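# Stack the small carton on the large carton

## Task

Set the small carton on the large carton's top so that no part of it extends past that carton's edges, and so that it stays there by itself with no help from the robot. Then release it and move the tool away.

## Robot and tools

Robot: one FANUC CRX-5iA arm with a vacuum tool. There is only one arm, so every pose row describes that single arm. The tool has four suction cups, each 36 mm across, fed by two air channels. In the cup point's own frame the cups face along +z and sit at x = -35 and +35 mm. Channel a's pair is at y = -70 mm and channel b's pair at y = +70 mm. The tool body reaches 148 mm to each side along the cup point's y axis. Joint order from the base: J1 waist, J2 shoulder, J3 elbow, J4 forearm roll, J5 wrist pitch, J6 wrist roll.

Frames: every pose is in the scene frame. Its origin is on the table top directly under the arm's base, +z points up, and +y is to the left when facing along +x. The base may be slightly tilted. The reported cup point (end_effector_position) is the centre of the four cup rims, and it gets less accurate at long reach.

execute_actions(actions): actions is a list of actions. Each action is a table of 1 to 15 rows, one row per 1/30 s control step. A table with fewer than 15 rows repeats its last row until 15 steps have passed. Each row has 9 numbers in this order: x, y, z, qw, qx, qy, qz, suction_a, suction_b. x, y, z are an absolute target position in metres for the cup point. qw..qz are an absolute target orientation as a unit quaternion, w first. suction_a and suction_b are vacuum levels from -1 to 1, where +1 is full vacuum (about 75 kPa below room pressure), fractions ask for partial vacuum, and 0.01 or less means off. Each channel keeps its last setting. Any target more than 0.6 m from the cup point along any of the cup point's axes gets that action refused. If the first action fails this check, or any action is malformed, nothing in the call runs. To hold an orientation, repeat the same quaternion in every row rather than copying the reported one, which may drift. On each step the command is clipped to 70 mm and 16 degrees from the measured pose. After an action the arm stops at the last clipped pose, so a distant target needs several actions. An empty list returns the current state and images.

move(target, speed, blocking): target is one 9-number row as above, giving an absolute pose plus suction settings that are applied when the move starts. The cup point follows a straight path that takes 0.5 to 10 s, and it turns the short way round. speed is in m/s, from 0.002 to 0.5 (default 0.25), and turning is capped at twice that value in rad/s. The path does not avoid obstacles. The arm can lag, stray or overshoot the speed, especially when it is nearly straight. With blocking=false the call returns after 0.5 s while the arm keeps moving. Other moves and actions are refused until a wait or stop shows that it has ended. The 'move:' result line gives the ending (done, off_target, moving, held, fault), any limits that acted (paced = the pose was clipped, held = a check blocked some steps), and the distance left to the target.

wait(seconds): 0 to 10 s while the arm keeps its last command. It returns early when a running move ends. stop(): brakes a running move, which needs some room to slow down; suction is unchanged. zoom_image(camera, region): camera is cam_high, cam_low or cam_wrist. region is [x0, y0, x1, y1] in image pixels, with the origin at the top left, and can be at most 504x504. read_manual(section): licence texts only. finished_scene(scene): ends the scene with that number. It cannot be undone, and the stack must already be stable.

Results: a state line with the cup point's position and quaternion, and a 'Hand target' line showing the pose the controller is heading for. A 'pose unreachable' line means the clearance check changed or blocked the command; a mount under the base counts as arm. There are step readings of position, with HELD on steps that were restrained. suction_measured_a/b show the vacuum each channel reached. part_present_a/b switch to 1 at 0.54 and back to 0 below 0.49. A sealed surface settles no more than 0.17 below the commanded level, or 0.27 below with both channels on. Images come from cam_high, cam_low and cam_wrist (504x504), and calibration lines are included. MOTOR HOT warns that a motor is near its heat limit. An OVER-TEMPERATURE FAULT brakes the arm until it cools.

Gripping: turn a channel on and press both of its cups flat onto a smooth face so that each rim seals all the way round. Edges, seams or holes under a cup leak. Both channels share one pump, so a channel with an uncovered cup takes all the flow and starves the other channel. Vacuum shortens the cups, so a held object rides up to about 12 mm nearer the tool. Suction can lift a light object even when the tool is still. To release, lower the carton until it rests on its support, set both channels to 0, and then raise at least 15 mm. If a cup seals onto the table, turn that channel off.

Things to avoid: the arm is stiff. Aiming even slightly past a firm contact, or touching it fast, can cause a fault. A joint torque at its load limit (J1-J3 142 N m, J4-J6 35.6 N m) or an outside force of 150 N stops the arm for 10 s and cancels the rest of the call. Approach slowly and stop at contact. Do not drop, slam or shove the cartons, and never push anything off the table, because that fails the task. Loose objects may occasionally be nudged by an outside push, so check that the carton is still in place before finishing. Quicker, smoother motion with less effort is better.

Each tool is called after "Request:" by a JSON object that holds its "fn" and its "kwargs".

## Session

Request:
{"fn": "execute_actions", "kwargs": {"actions": []}}

Scene clock: 0.00 s.
end_effector_position=(+0.4942, -0.0072, +0.4159) suction_measured_a=0.00 part_present_a=0 suction_measured_b=0.00 part_present_b=0 end_effector_quat_wxyz=(+0.009, +0.712, +0.702, +0.005)
Joint positions: [ 0.261  0.128  0.19   0.002 -1.63  -1.832]
Joint velocities: [-0.     0.    -0.001  0.002 -0.    -0.   ]
Hand target: +0.494, -0.007, +0.416; +0.009, +0.712, +0.702, +0.005
camera_calibration (this result's frames):
cam_wrist: T_world_to_cam=[[-0.98752, -0.149364, -0.049956, 0.495826], [-0.152023, 0.82109, 0.550182, -0.101544], [-0.0411587, 0.55091, -0.833549, 0.50397], [0, 0, 0, 1]] pos_world=[0.494943, -0.120207, 0.500721]

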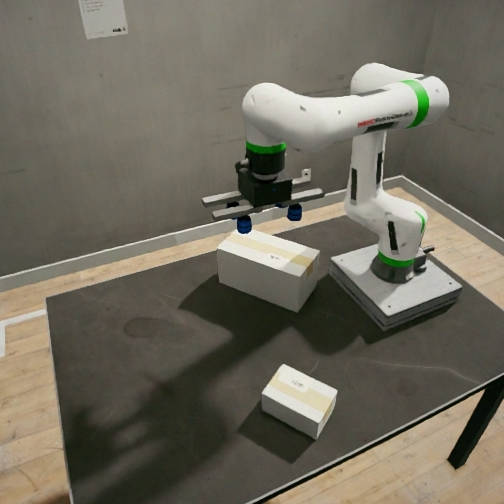

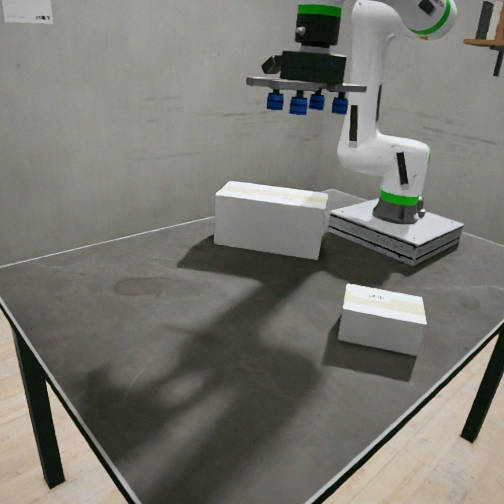

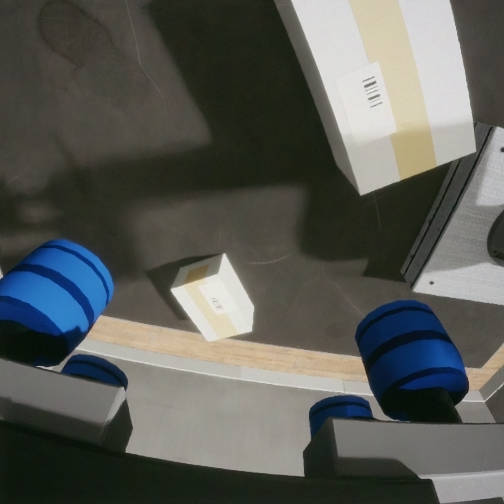

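Request:
{"fn": "zoom_image", "kwargs": {"camera": "cam_high", "region": [250, 350, 350, 450]}}

Request:
{"fn": "zoom_image", "kwargs": {"camera": "cam_high", "region": [200, 190, 340, 320]}}

Request:
{"fn": "zoom_image", "kwargs": {"camera": "cam_wrist", "region": [160, 245, 270, 355]}}

Request:
{"fn": "zoom_image", "kwargs": {"camera": "cam_wrist", "region": [260, 0, 504, 220]}}

Region (250, 350, 350, 450) of cam_high's 504x504 image, scaled by 5.040, with more detail than that image has.

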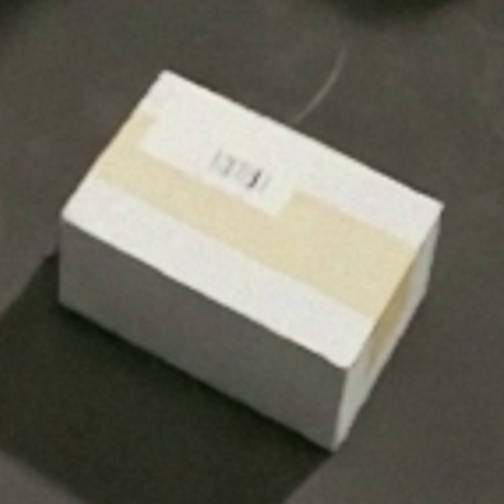

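Region (200, 190, 340, 320) of cam_high's 504x504 image, scaled by 3.600, with more detail than that image has; it fills the top 468 rows of this view, and the rest is white.

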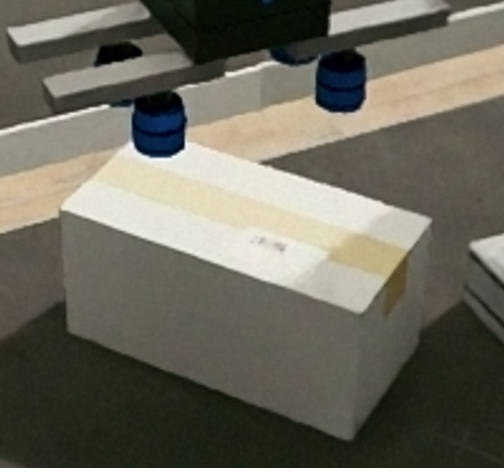

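Region (160, 245, 270, 355) of cam_wrist's 504x504 image, scaled by 4.582, with more detail than that image has.

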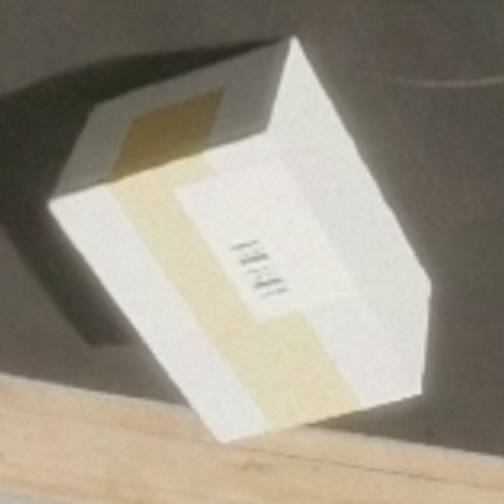

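Region (260, 0, 504, 220) of cam_wrist's 504x504 image, scaled by 2.066, with more detail than that image has; it fills the top 454 rows of this view, and the rest is white.

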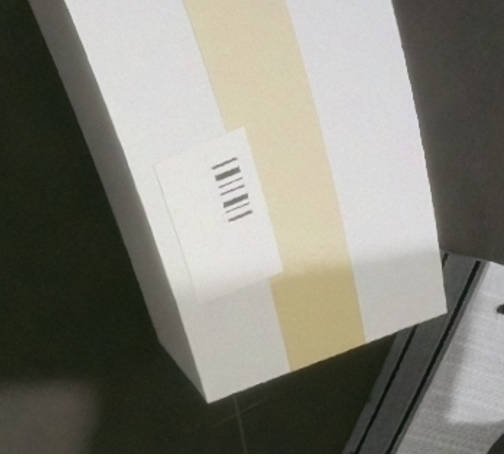

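Request:
{"fn": "move", "kwargs": {"target": [0.4794, 0.2552, 0.16, 0, 0.4871, 0.8733, 0, 0, 0], "speed": 0.35}}

Scene clock: 3.80 s.
end_effector_position=(+0.4806, +0.2556, +0.1603) suction_measured_a=0.00 part_present_a=0 suction_measured_b=0.00 part_present_b=0 end_effector_quat_wxyz=(-0.001, +0.487, +0.874, +0.001)
Joint positions: [ 0.734  0.381 -0.099 -0.018 -1.098 -1.727]
Joint velocities: [ 0.001  0.001  0.    -0.    -0.001  0.001]
Hand target: +0.481, +0.256, +0.160; -0.001, +0.487, +0.874, +0.001
Off the commanded pose: 0.001 m, 0 deg.
move: done
camera_calibration (this result's frames):
cam_wrist: T_world_to_cam=[[-0.752374, -0.65794, -0.0323759, 0.523032], [-0.559186, 0.611922, 0.559341, 0.0689661], [-0.348201, 0.438938, -0.828305, 0.320904], [0, 0, 0, 1]] pos_world=[0.54382, 0.161065, 0.244165]

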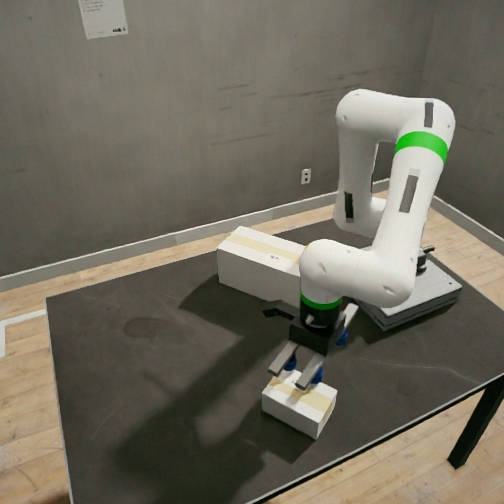

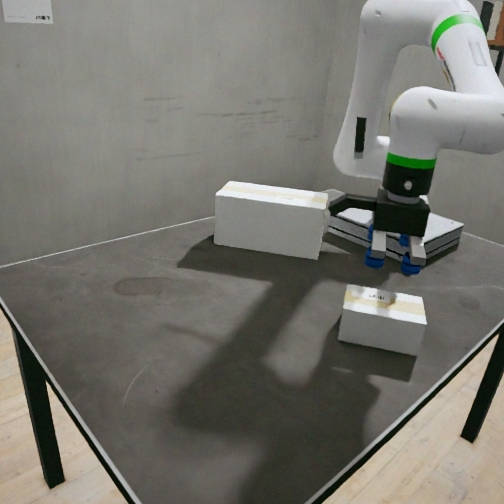

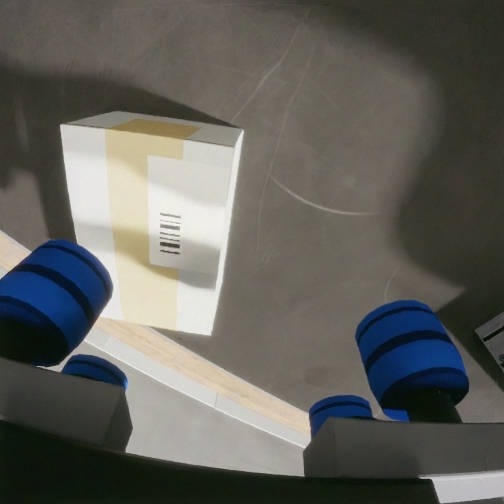

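Request:
{"fn": "zoom_image", "kwargs": {"camera": "cam_wrist", "region": [30, 95, 280, 345]}}

Region (30, 95, 280, 345) of cam_wrist's 504x504 image, scaled by 2.016, with more detail than that image has.

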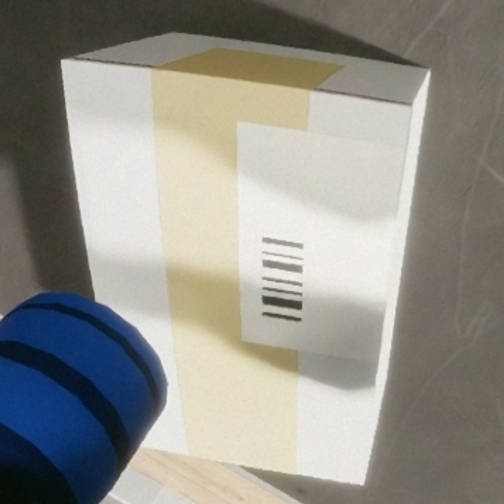

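Request:
{"fn": "move", "kwargs": {"target": [0.4753, 0.2547, 0.094, 0, 0.4848, 0.8746, 0, 0, 0], "speed": 0.2}}

Request:
{"fn": "move", "kwargs": {"target": [0.4753, 0.2547, 0.076, 0, 0.4848, 0.8746, 0, 0, 1], "speed": 0.04}}

Scene clock: 5.87 s.
end_effector_position=(+0.4753, +0.2549, +0.0940) suction_measured_a=0.00 part_present_a=0 suction_measured_b=0.00 part_present_b=0 end_effector_quat_wxyz=(-0.000, +0.485, +0.875, +0.000)
Joint positions: [ 0.742  0.456 -0.172 -0.018 -0.951 -1.728]
Joint velocities: [-0.001  0.001 -0.    -0.     0.001 -0.   ]
Hand target: +0.475, +0.255, +0.094; -0.000, +0.485, +0.875, +0.000
Off the commanded pose: 0.000 m, 0 deg.
move: done
camera_calibration (this result's frames):
cam_wrist: T_world_to_cam=[[-0.749456, -0.661318, -0.0312046, 0.515829], [-0.561832, 0.610362, 0.558393, 0.105223], [-0.35023, 0.436023, -0.828989, 0.266269], [0, 0, 0, 1]] pos_world=[0.538964, 0.160804, 0.178075]

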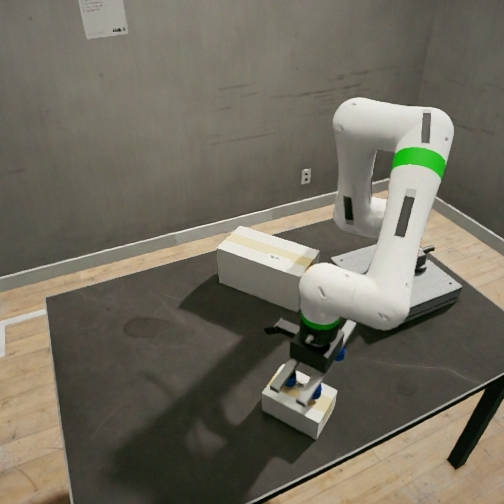

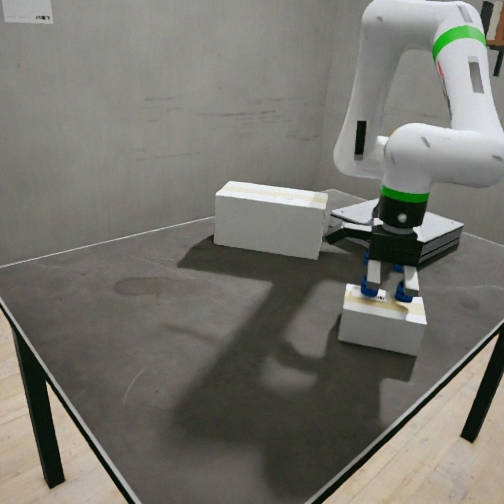

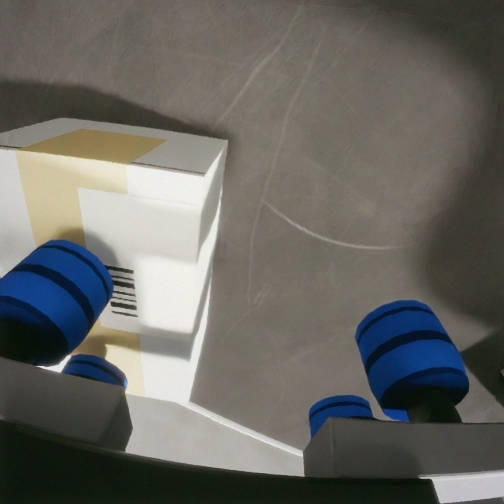

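Scene clock: 6.60 s.
end_effector_position=(+0.4753, +0.2547, +0.0760) suction_measured_a=0.00 part_present_a=0 suction_measured_b=0.60 part_present_b=1 end_effector_quat_wxyz=(-0.000, +0.485, +0.875, -0.000)
Joint positions: [ 0.742  0.482 -0.184 -0.018 -0.913 -1.728]
Joint velocities: [-0.001  0.002 -0.001 -0.     0.001 -0.   ]
Hand target: +0.475, +0.255, +0.076; -0.000, +0.485, +0.875, +0.000
Off the commanded pose: 0.000 m, 0 deg.
move: done
camera_calibration (this result's frames):
cam_wrist: T_world_to_cam=[[-0.749465, -0.661313, -0.0311061, 0.515145], [-0.561944, 0.610604, 0.558016, 0.115382], [-0.35003, 0.435693, -0.829247, 0.251433], [0, 0, 0, 1]] pos_world=[0.538931, 0.160671, 0.160139]

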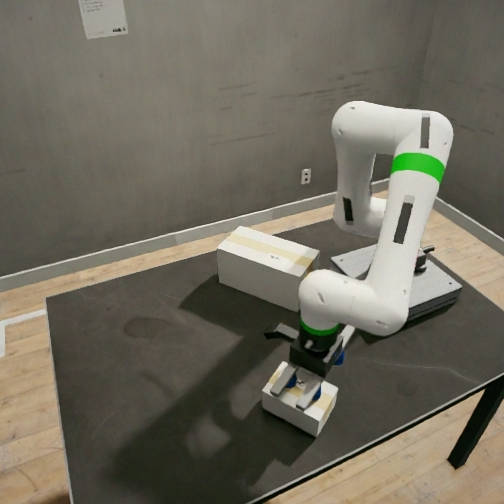

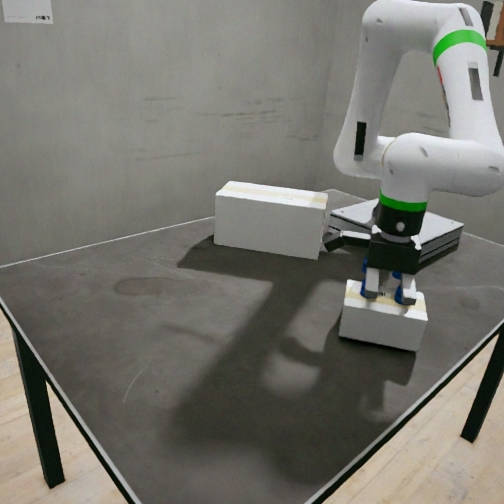

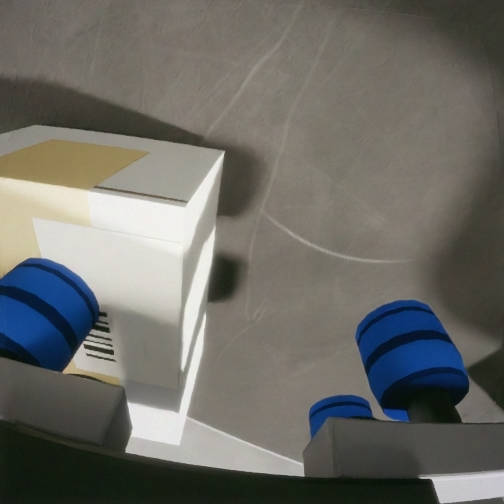

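Request:
{"fn": "move", "kwargs": {"target": [0.415, 0.05, 0.26, 0, 0.4714, 0.8819, 0, 0, 1], "speed": 0.3}}

Request:
{"fn": "move", "kwargs": {"target": [0.327, -0.2297, 0.255, 0, 0.4579, 0.8890, 0, 0, 1], "speed": 0.3}}

Scene clock: 8.50 s.
end_effector_position=(+0.4142, +0.0497, +0.2595) suction_measured_a=0.00 part_present_a=0 suction_measured_b=0.91 part_present_b=1 end_effector_quat_wxyz=(+0.000, +0.472, +0.882, -0.001)
Joint positions: [ 0.439 -0.014 -0.32  -0.01  -1.277 -1.403]
Joint velocities: [-0.    -0.001  0.001 -0.001  0.     0.   ]
Hand target: +0.414, +0.050, +0.260; +0.000, +0.472, +0.882, -0.001
Off the commanded pose: 0.001 m, 0 deg.
move: done
camera_calibration (this result's frames):
cam_wrist: T_world_to_cam=[[-0.729275, -0.683545, -0.0303886, 0.332001], [-0.580207, 0.594262, 0.556967, 0.112509], [-0.362653, 0.423814, -0.829979, 0.477492], [0, 0, 0, 1]] pos_world=[0.480562, -0.0422892, 0.343734]

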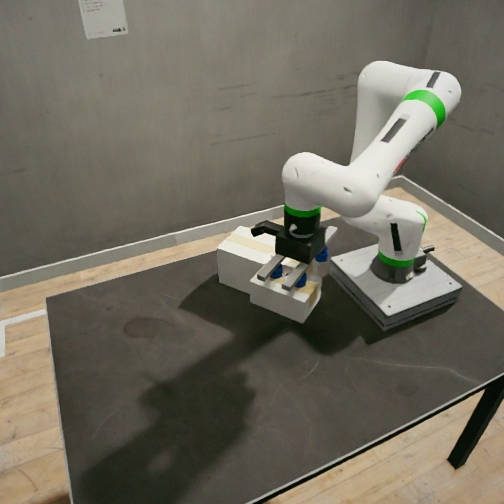

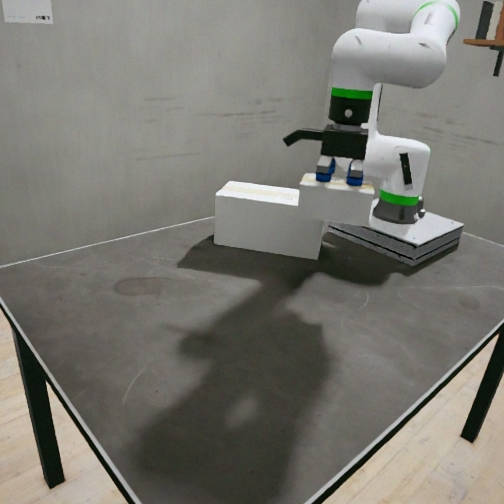

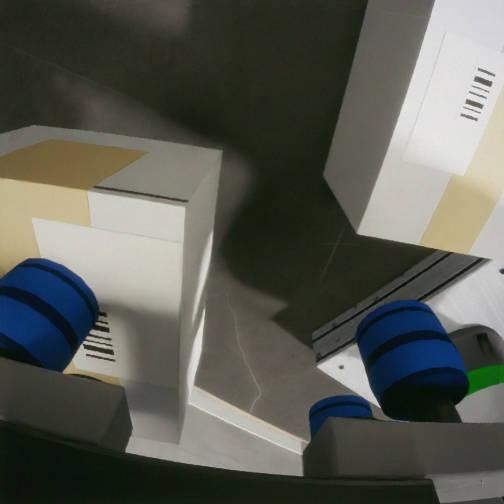

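Scene clock: 9.97 s.
end_effector_position=(+0.3262, -0.2295, +0.2549) suction_measured_a=0.00 part_present_a=0 suction_measured_b=0.91 part_present_b=1 end_effector_quat_wxyz=(+0.000, +0.458, +0.889, -0.001)
Joint positions: [-0.265 -0.058 -0.378  0.002 -1.267 -0.672]
Joint velocities: [-0.002  0.001  0.001 -0.001 -0.007  0.002]
Hand target: +0.326, -0.230, +0.255; +0.000, +0.458, +0.889, -0.001
Off the commanded pose: 0.001 m, 0 deg.
move: done
camera_calibration (this result's frames):
cam_wrist: T_world_to_cam=[[-0.707742, -0.705885, -0.0287564, 0.0642488], [-0.597779, 0.576665, 0.556882, 0.231627], [-0.376512, 0.411319, -0.830094, 0.56183], [0, 0, 0, 1]] pos_world=[0.395469, -0.31931, 0.33923]

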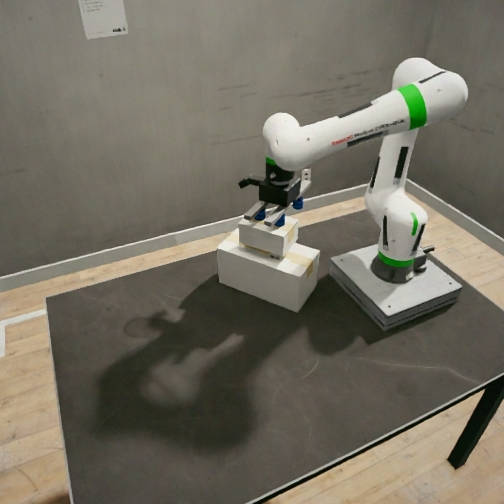

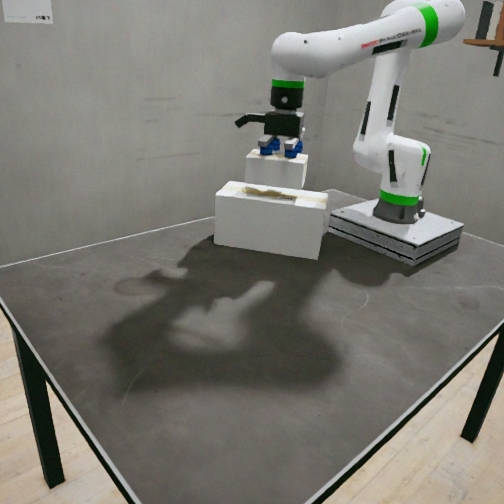

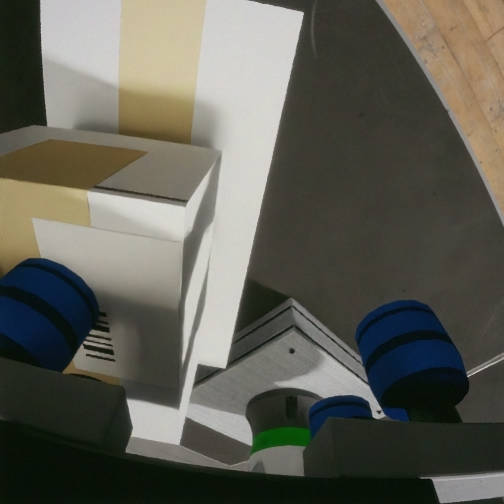

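Request:
{"fn": "move", "kwargs": {"target": [0.3213, -0.2313, 0.230, 0, 0.4664, 0.8846, 0, 0, 1], "speed": 0.06}}

Request:
{"fn": "zoom_image", "kwargs": {"camera": "cam_low", "region": [230, 140, 330, 220]}}

Request:
{"fn": "zoom_image", "kwargs": {"camera": "cam_high", "region": [210, 190, 330, 290]}}

Scene clock: 11.60 s.
end_effector_position=(+0.3214, -0.2313, +0.2300) suction_measured_a=0.00 part_present_a=0 suction_measured_b=0.91 part_present_b=1 end_effector_quat_wxyz=(+0.000, +0.466, +0.885, +0.000)
Joint positions: [-0.275 -0.043 -0.425 -0.    -1.206 -0.68 ]
Joint velocities: [-0.     0.     0.    -0.     0.001 -0.   ]
Hand target: +0.321, -0.231, +0.230; -0.000, +0.466, +0.885, -0.000
Off the commanded pose: 0.000 m, 0 deg.
move: done
camera_calibration (this result's frames):
cam_wrist: T_world_to_cam=[[-0.721037, -0.692196, -0.031147, 0.066856], [-0.587105, 0.586458, 0.558009, 0.242208], [-0.367985, 0.420632, -0.82925, 0.53928], [0, 0, 0, 1]] pos_world=[0.388854, -0.322606, 0.314126]

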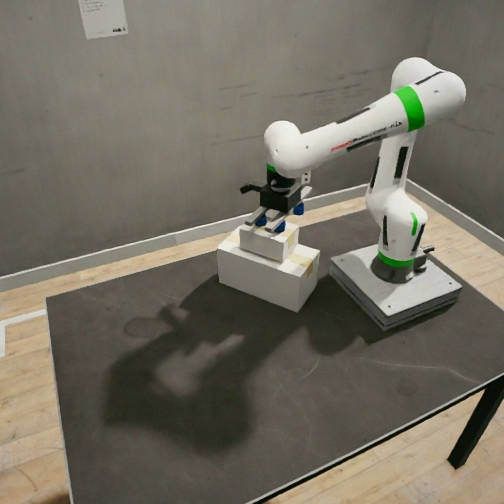

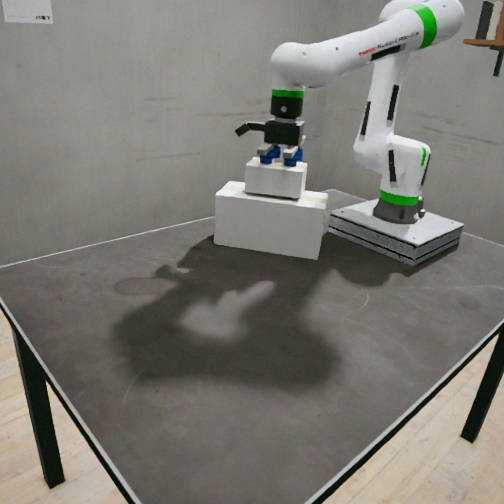

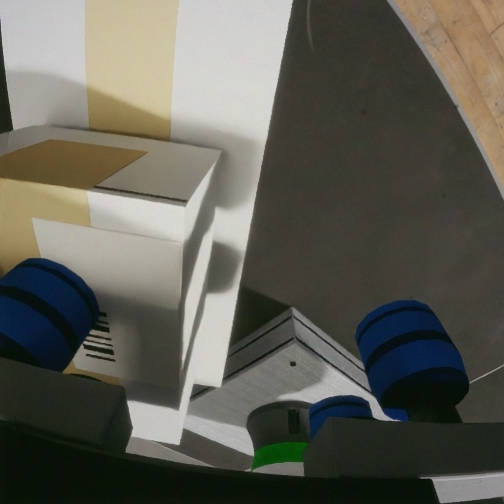

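Region (230, 140, 330, 220) of cam_low's 504x504 image, scaled by 5.040, with more detail than that image has; it fills the top 403 rows of this view, and the rest is white.

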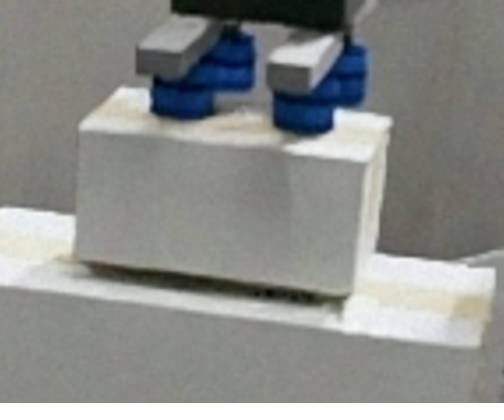

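Region (210, 190, 330, 290) of cam_high's 504x504 image, scaled by 4.200, with more detail than that image has.

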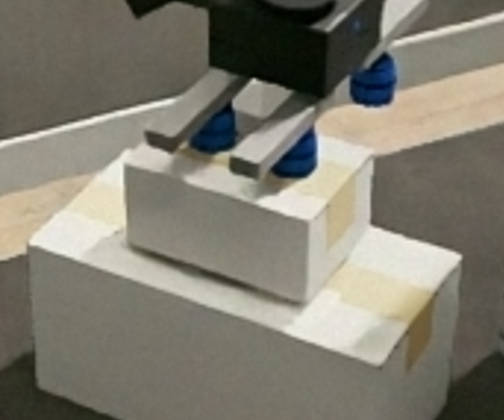

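Request:
{"fn": "zoom_image", "kwargs": {"camera": "cam_wrist", "region": [0, 90, 140, 190]}}

Request:
{"fn": "zoom_image", "kwargs": {"camera": "cam_wrist", "region": [140, 110, 280, 210]}}

Region (0, 90, 140, 190) of cam_wrist's 504x504 image, scaled by 3.600, with more detail than that image has; it fills the top 360 rows of this view, and the rest is white.

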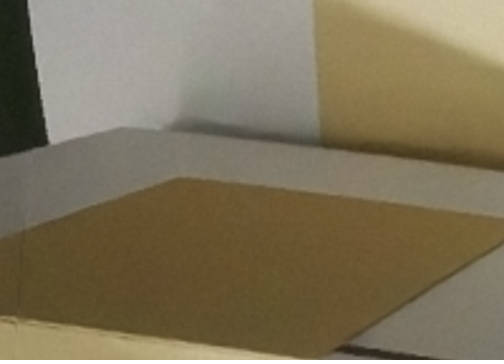

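Region (140, 110, 280, 210) of cam_wrist's 504x504 image, scaled by 3.600, with more detail than that image has; it fills the top 360 rows of this view, and the rest is white.

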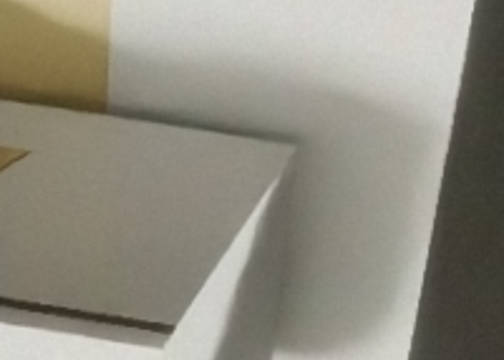

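Request:
{"fn": "move", "kwargs": {"target": [0.3213, -0.2313, 0.2245, 0, 0.4664, 0.8846, 0, 0, 1], "speed": 0.02}}

Request:
{"fn": "zoom_image", "kwargs": {"camera": "cam_low", "region": [230, 140, 330, 220]}}

Request:
{"fn": "zoom_image", "kwargs": {"camera": "cam_wrist", "region": [0, 90, 280, 210]}}

Scene clock: 14.10 s.
end_effector_position=(+0.3213, -0.2313, +0.2245) suction_measured_a=0.00 part_present_a=0 suction_measured_b=0.91 part_present_b=1 end_effector_quat_wxyz=(+0.000, +0.466, +0.885, +0.000)
Joint positions: [-0.275 -0.038 -0.433 -0.    -1.192 -0.68 ]
Joint velocities: [-0.     0.    -0.    -0.001  0.001  0.   ]
Hand target: +0.321, -0.231, +0.225; -0.000, +0.466, +0.885, +0.000
Off the commanded pose: 0.000 m, 0 deg.
move: done
camera_calibration (this result's frames):
cam_wrist: T_world_to_cam=[[-0.721091, -0.69214, -0.0311425, 0.0666771], [-0.587054, 0.586502, 0.558017, 0.245253], [-0.367961, 0.420663, -0.829245, 0.534702], [0, 0, 0, 1]] pos_world=[0.388806, -0.322621, 0.30862]

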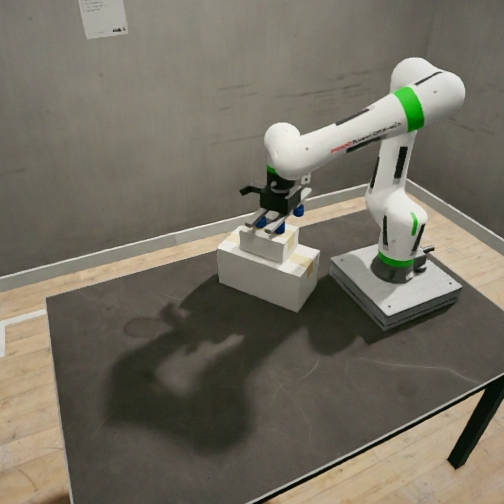

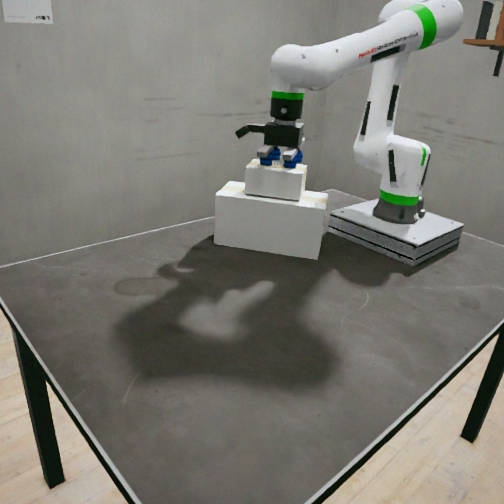

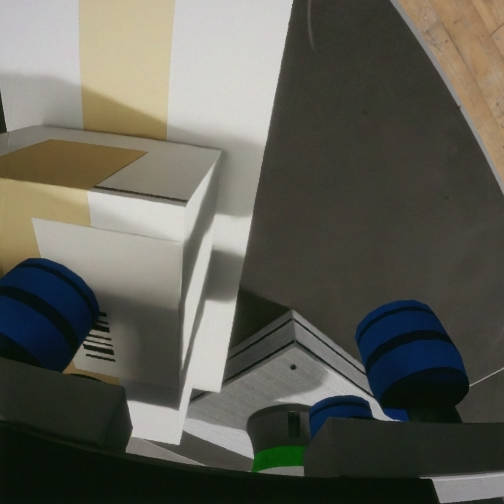

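Region (230, 140, 330, 220) of cam_low's 504x504 image, scaled by 5.040, with more detail than that image has; it fills the top 403 rows of this view, and the rest is white.

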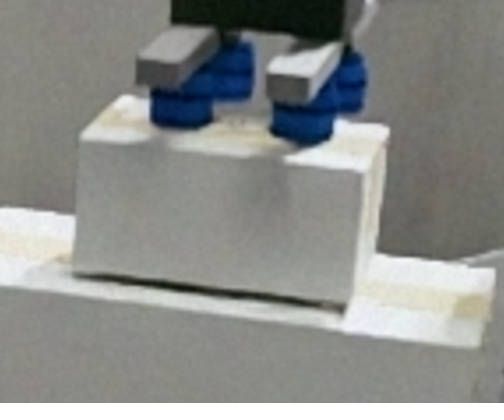

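Region (0, 90, 280, 210) of cam_wrist's 504x504 image, scaled by 1.800, with more detail than that image has; it fills the top 216 rows of this view, and the rest is white.

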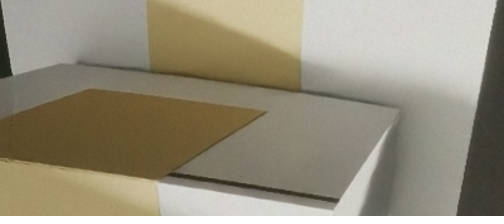

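Request:
{"fn": "execute_actions", "kwargs": {"actions": [[[0.3213,-0.2313,0.2243,0,0.4664,0.8846,0,0,0.9],[0.3213,-0.2313,0.2241,0,0.4664,0.8846,0,0,0.85],[0.3213,-0.2313,0.2239,0,0.4664,0.8846,0,0,0.8],[0.3213,-0.2313,0.2237,0,0.4664,0.8846,0,0,0.75],[0.3213,-0.2313,0.2235,0,0.4664,0.8846,0,0,0.7],[0.3213,-0.2313,0.2233,0,0.4664,0.8846,0,0,0.65],[0.3213,-0.2313,0.2231,0,0.4664,0.8846,0,0,0.6],[0.3213,-0.2313,0.2229,0,0.4664,0.8846,0,0,0.55],[0.3213,-0.2313,0.2227,0,0.4664,0.8846,0,0,0.5],[0.3213,-0.2313,0.2225,0,0.4664,0.8846,0,0,0.45],[0.3213,-0.2313,0.2225,0,0.4664,0.8846,0,0,0.4],[0.3213,-0.2313,0.2225,0,0.4664,0.8846,0,0,0.36],[0.3213,-0.2313,0.2225,0,0.4664,0.8846,0,0,0.32],[0.3213,-0.2313,0.2225,0,0.4664,0.8846,0,0,0.28],[0.3213,-0.2313,0.2225,0,0.4664,0.8846,0,0,0.25]]]}}

Request:
{"fn": "zoom_image", "kwargs": {"camera": "cam_low", "region": [230, 140, 330, 220]}}

Scene clock: 15.13 s.
end_effector_position=(+0.3213, -0.2313, +0.2225) suction_measured_a=0.00 part_present_a=0 suction_measured_b=0.45 part_present_b=0 end_effector_quat_wxyz=(+0.000, +0.466, +0.885, +0.000)
Joint positions: [-0.275 -0.036 -0.436 -0.    -1.187 -0.68 ]
Joint velocities: [-0.001  0.    -0.001  0.001 -0.001 -0.   ]
Hand target: +0.321, -0.231, +0.223; -0.000, +0.466, +0.885, +0.000
Off the commanded pose: 0.000 m, 0 deg.
Step readings (end_effector_position):
0: (+0.3213, -0.2313, +0.2245)
1: (+0.3213, -0.2313, +0.2245)
2: (+0.3213, -0.2313, +0.2244)
4: (+0.3213, -0.2313, +0.2241)
8: (+0.3213, -0.2313, +0.2233)
15: end_effector_position above
camera_calibration (this result's frames):
cam_wrist: T_world_to_cam=[[-0.721108, -0.692122, -0.0311539, 0.0666253], [-0.587044, 0.586513, 0.558016, 0.246363], [-0.367943, 0.420679, -0.829245, 0.533038], [0, 0, 0, 1]] pos_world=[0.388797, -0.32262, 0.30662]

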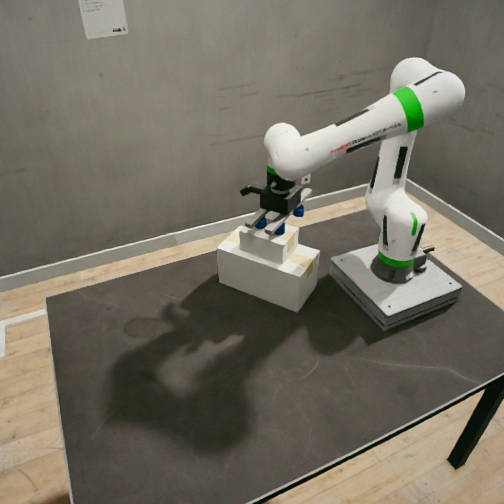

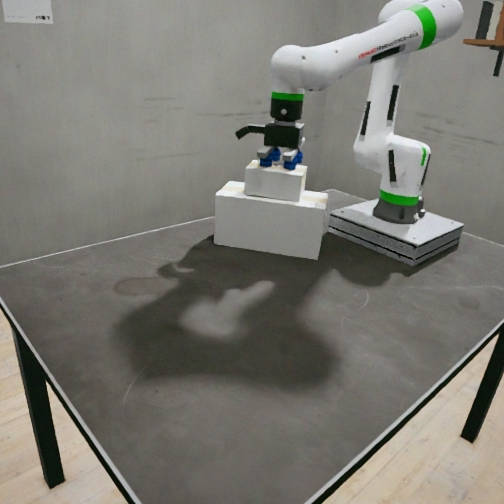

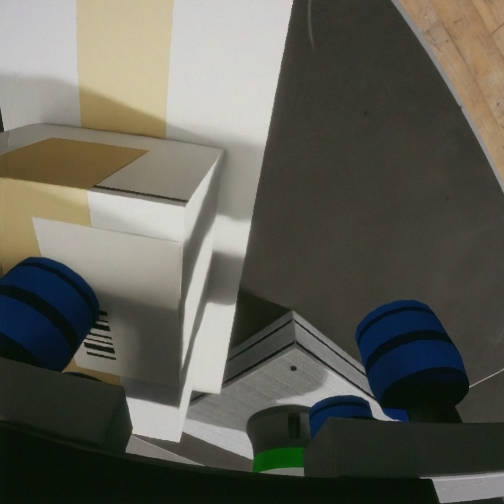

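Region (230, 140, 330, 220) of cam_low's 504x504 image, scaled by 5.040, with more detail than that image has; it fills the top 403 rows of this view, and the rest is white.

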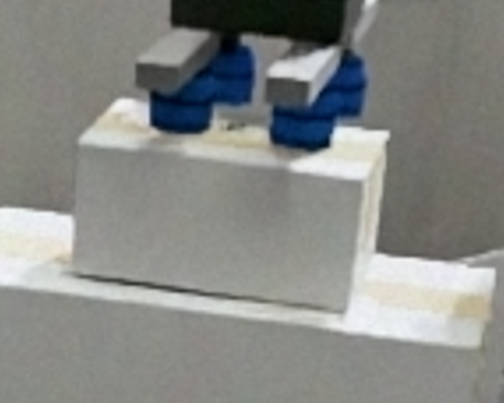

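Request:
{"fn": "execute_actions", "kwargs": {"actions": [[[0.3213,-0.2313,0.2225,0,0.4664,0.8846,0,0,0.2],[0.3213,-0.2313,0.2225,0,0.4664,0.8846,0,0,0.15],[0.3213,-0.2313,0.2225,0,0.4664,0.8846,0,0,0.1],[0.3213,-0.2313,0.2225,0,0.4664,0.8846,0,0,0.05],[0.3213,-0.2313,0.2225,0,0.4664,0.8846,0,0,0],[0.3213,-0.2313,0.2225,0,0.4664,0.8846,0,0,0],[0.3213,-0.2313,0.2225,0,0.4664,0.8846,0,0,0],[0.3213,-0.2313,0.2227,0,0.4664,0.8846,0,0,0],[0.3213,-0.2313,0.2231,0,0.4664,0.8846,0,0,0],[0.3213,-0.2313,0.2236,0,0.4664,0.8846,0,0,0],[0.3213,-0.2313,0.2242,0,0.4664,0.8846,0,0,0],[0.3213,-0.2313,0.2249,0,0.4664,0.8846,0,0,0],[0.3213,-0.2313,0.2256,0,0.4664,0.8846,0,0,0],[0.3213,-0.2313,0.2263,0,0.4664,0.8846,0,0,0],[0.3213,-0.2313,0.227,0,0.4664,0.8846,0,0,0]]]}}

Scene clock: 15.93 s.
end_effector_position=(+0.3213, -0.2313, +0.2256) suction_measured_a=0.00 part_present_a=0 suction_measured_b=0.00 part_present_b=0 end_effector_quat_wxyz=(+0.000, +0.466, +0.885, +0.000)
Joint positions: [-0.275 -0.039 -0.432 -0.    -1.195 -0.68 ]
Joint velocities: [ 0.    -0.019  0.031 -0.    -0.053 -0.001]
Hand target: +0.321, -0.231, +0.227; +0.000, +0.466, +0.885, -0.000
Off the commanded pose: 0.001 m, 0 deg.
Step readings (end_effector_position):
0: (+0.3213, -0.2313, +0.2225)
1: (+0.3213, -0.2313, +0.2225)
2: (+0.3213, -0.2313, +0.2225)
4: (+0.3213, -0.2313, +0.2225)
8: (+0.3213, -0.2313, +0.2225)
15: end_effector_position above
camera_calibration (this result's frames):
cam_wrist: T_world_to_cam=[[-0.721123, -0.692103, -0.031227, 0.0667609], [-0.587106, 0.586551, 0.55791, 0.244717], [-0.367815, 0.420655, -0.829314, 0.535573], [0, 0, 0, 1]] pos_world=[0.38881, -0.322625, 0.309712]

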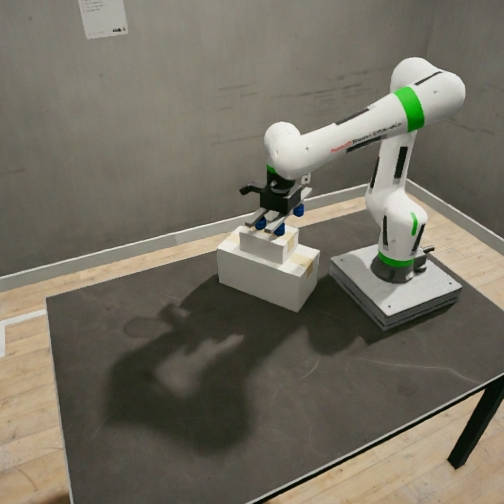

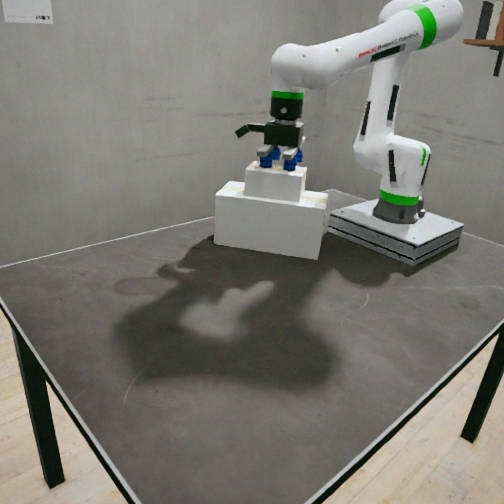

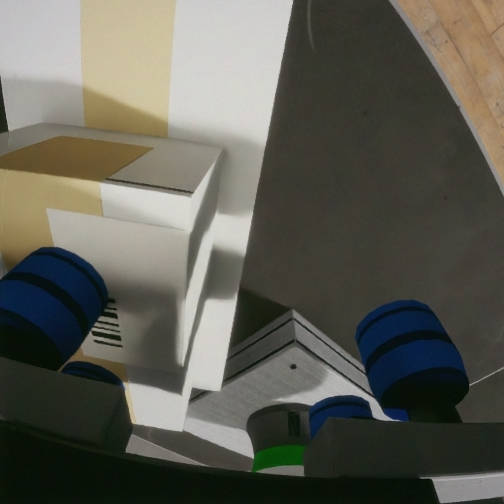

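Request:
{"fn": "move", "kwargs": {"target": [0.3213, -0.2313, 0.36, 0, 0.4664, 0.8846, 0, 0, 0], "speed": 0.25}}

Scene clock: 16.97 s.
end_effector_position=(+0.3210, -0.2312, +0.3599) suction_measured_a=0.00 part_present_a=0 suction_measured_b=0.00 part_present_b=0 end_effector_quat_wxyz=(+0.000, +0.467, +0.884, -0.000)
Joint positions: [-0.275 -0.112 -0.177 -0.    -1.522 -0.681]
Joint velocities: [-0.     0.001  0.002 -0.001 -0.001  0.   ]
Hand target: +0.321, -0.231, +0.360; +0.000, +0.467, +0.884, -0.000
Off the commanded pose: 0.000 m, 0 deg.
move: done
camera_calibration (this result's frames):
cam_wrist: T_world_to_cam=[[-0.72155, -0.69167, -0.0309552, 0.0709053], [-0.586622, 0.586992, 0.557956, 0.169469], [-0.367751, 0.420752, -0.829293, 0.646827], [0, 0, 0, 1]] pos_world=[0.388447, -0.322588, 0.444048]

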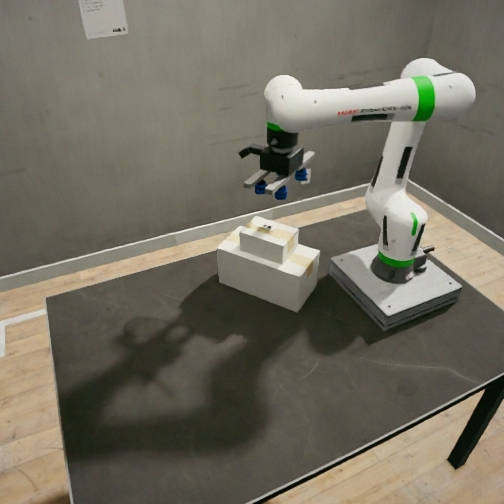

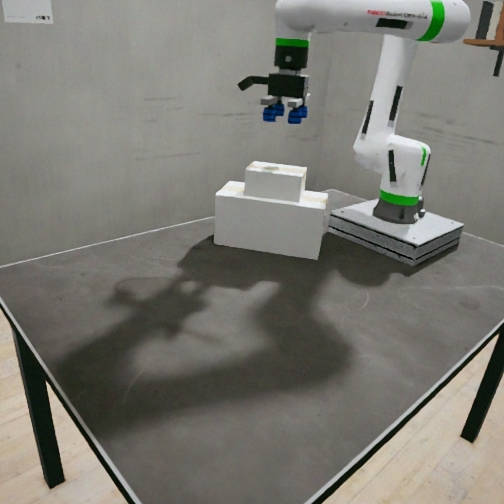

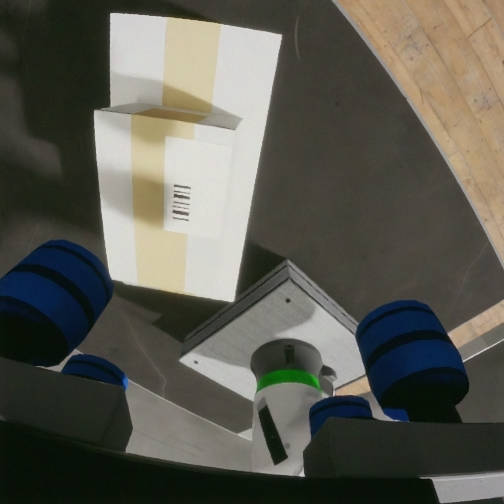

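Request:
{"fn": "finished_scene", "kwargs": {"scene": 2}}

The scene is finished: the task was done.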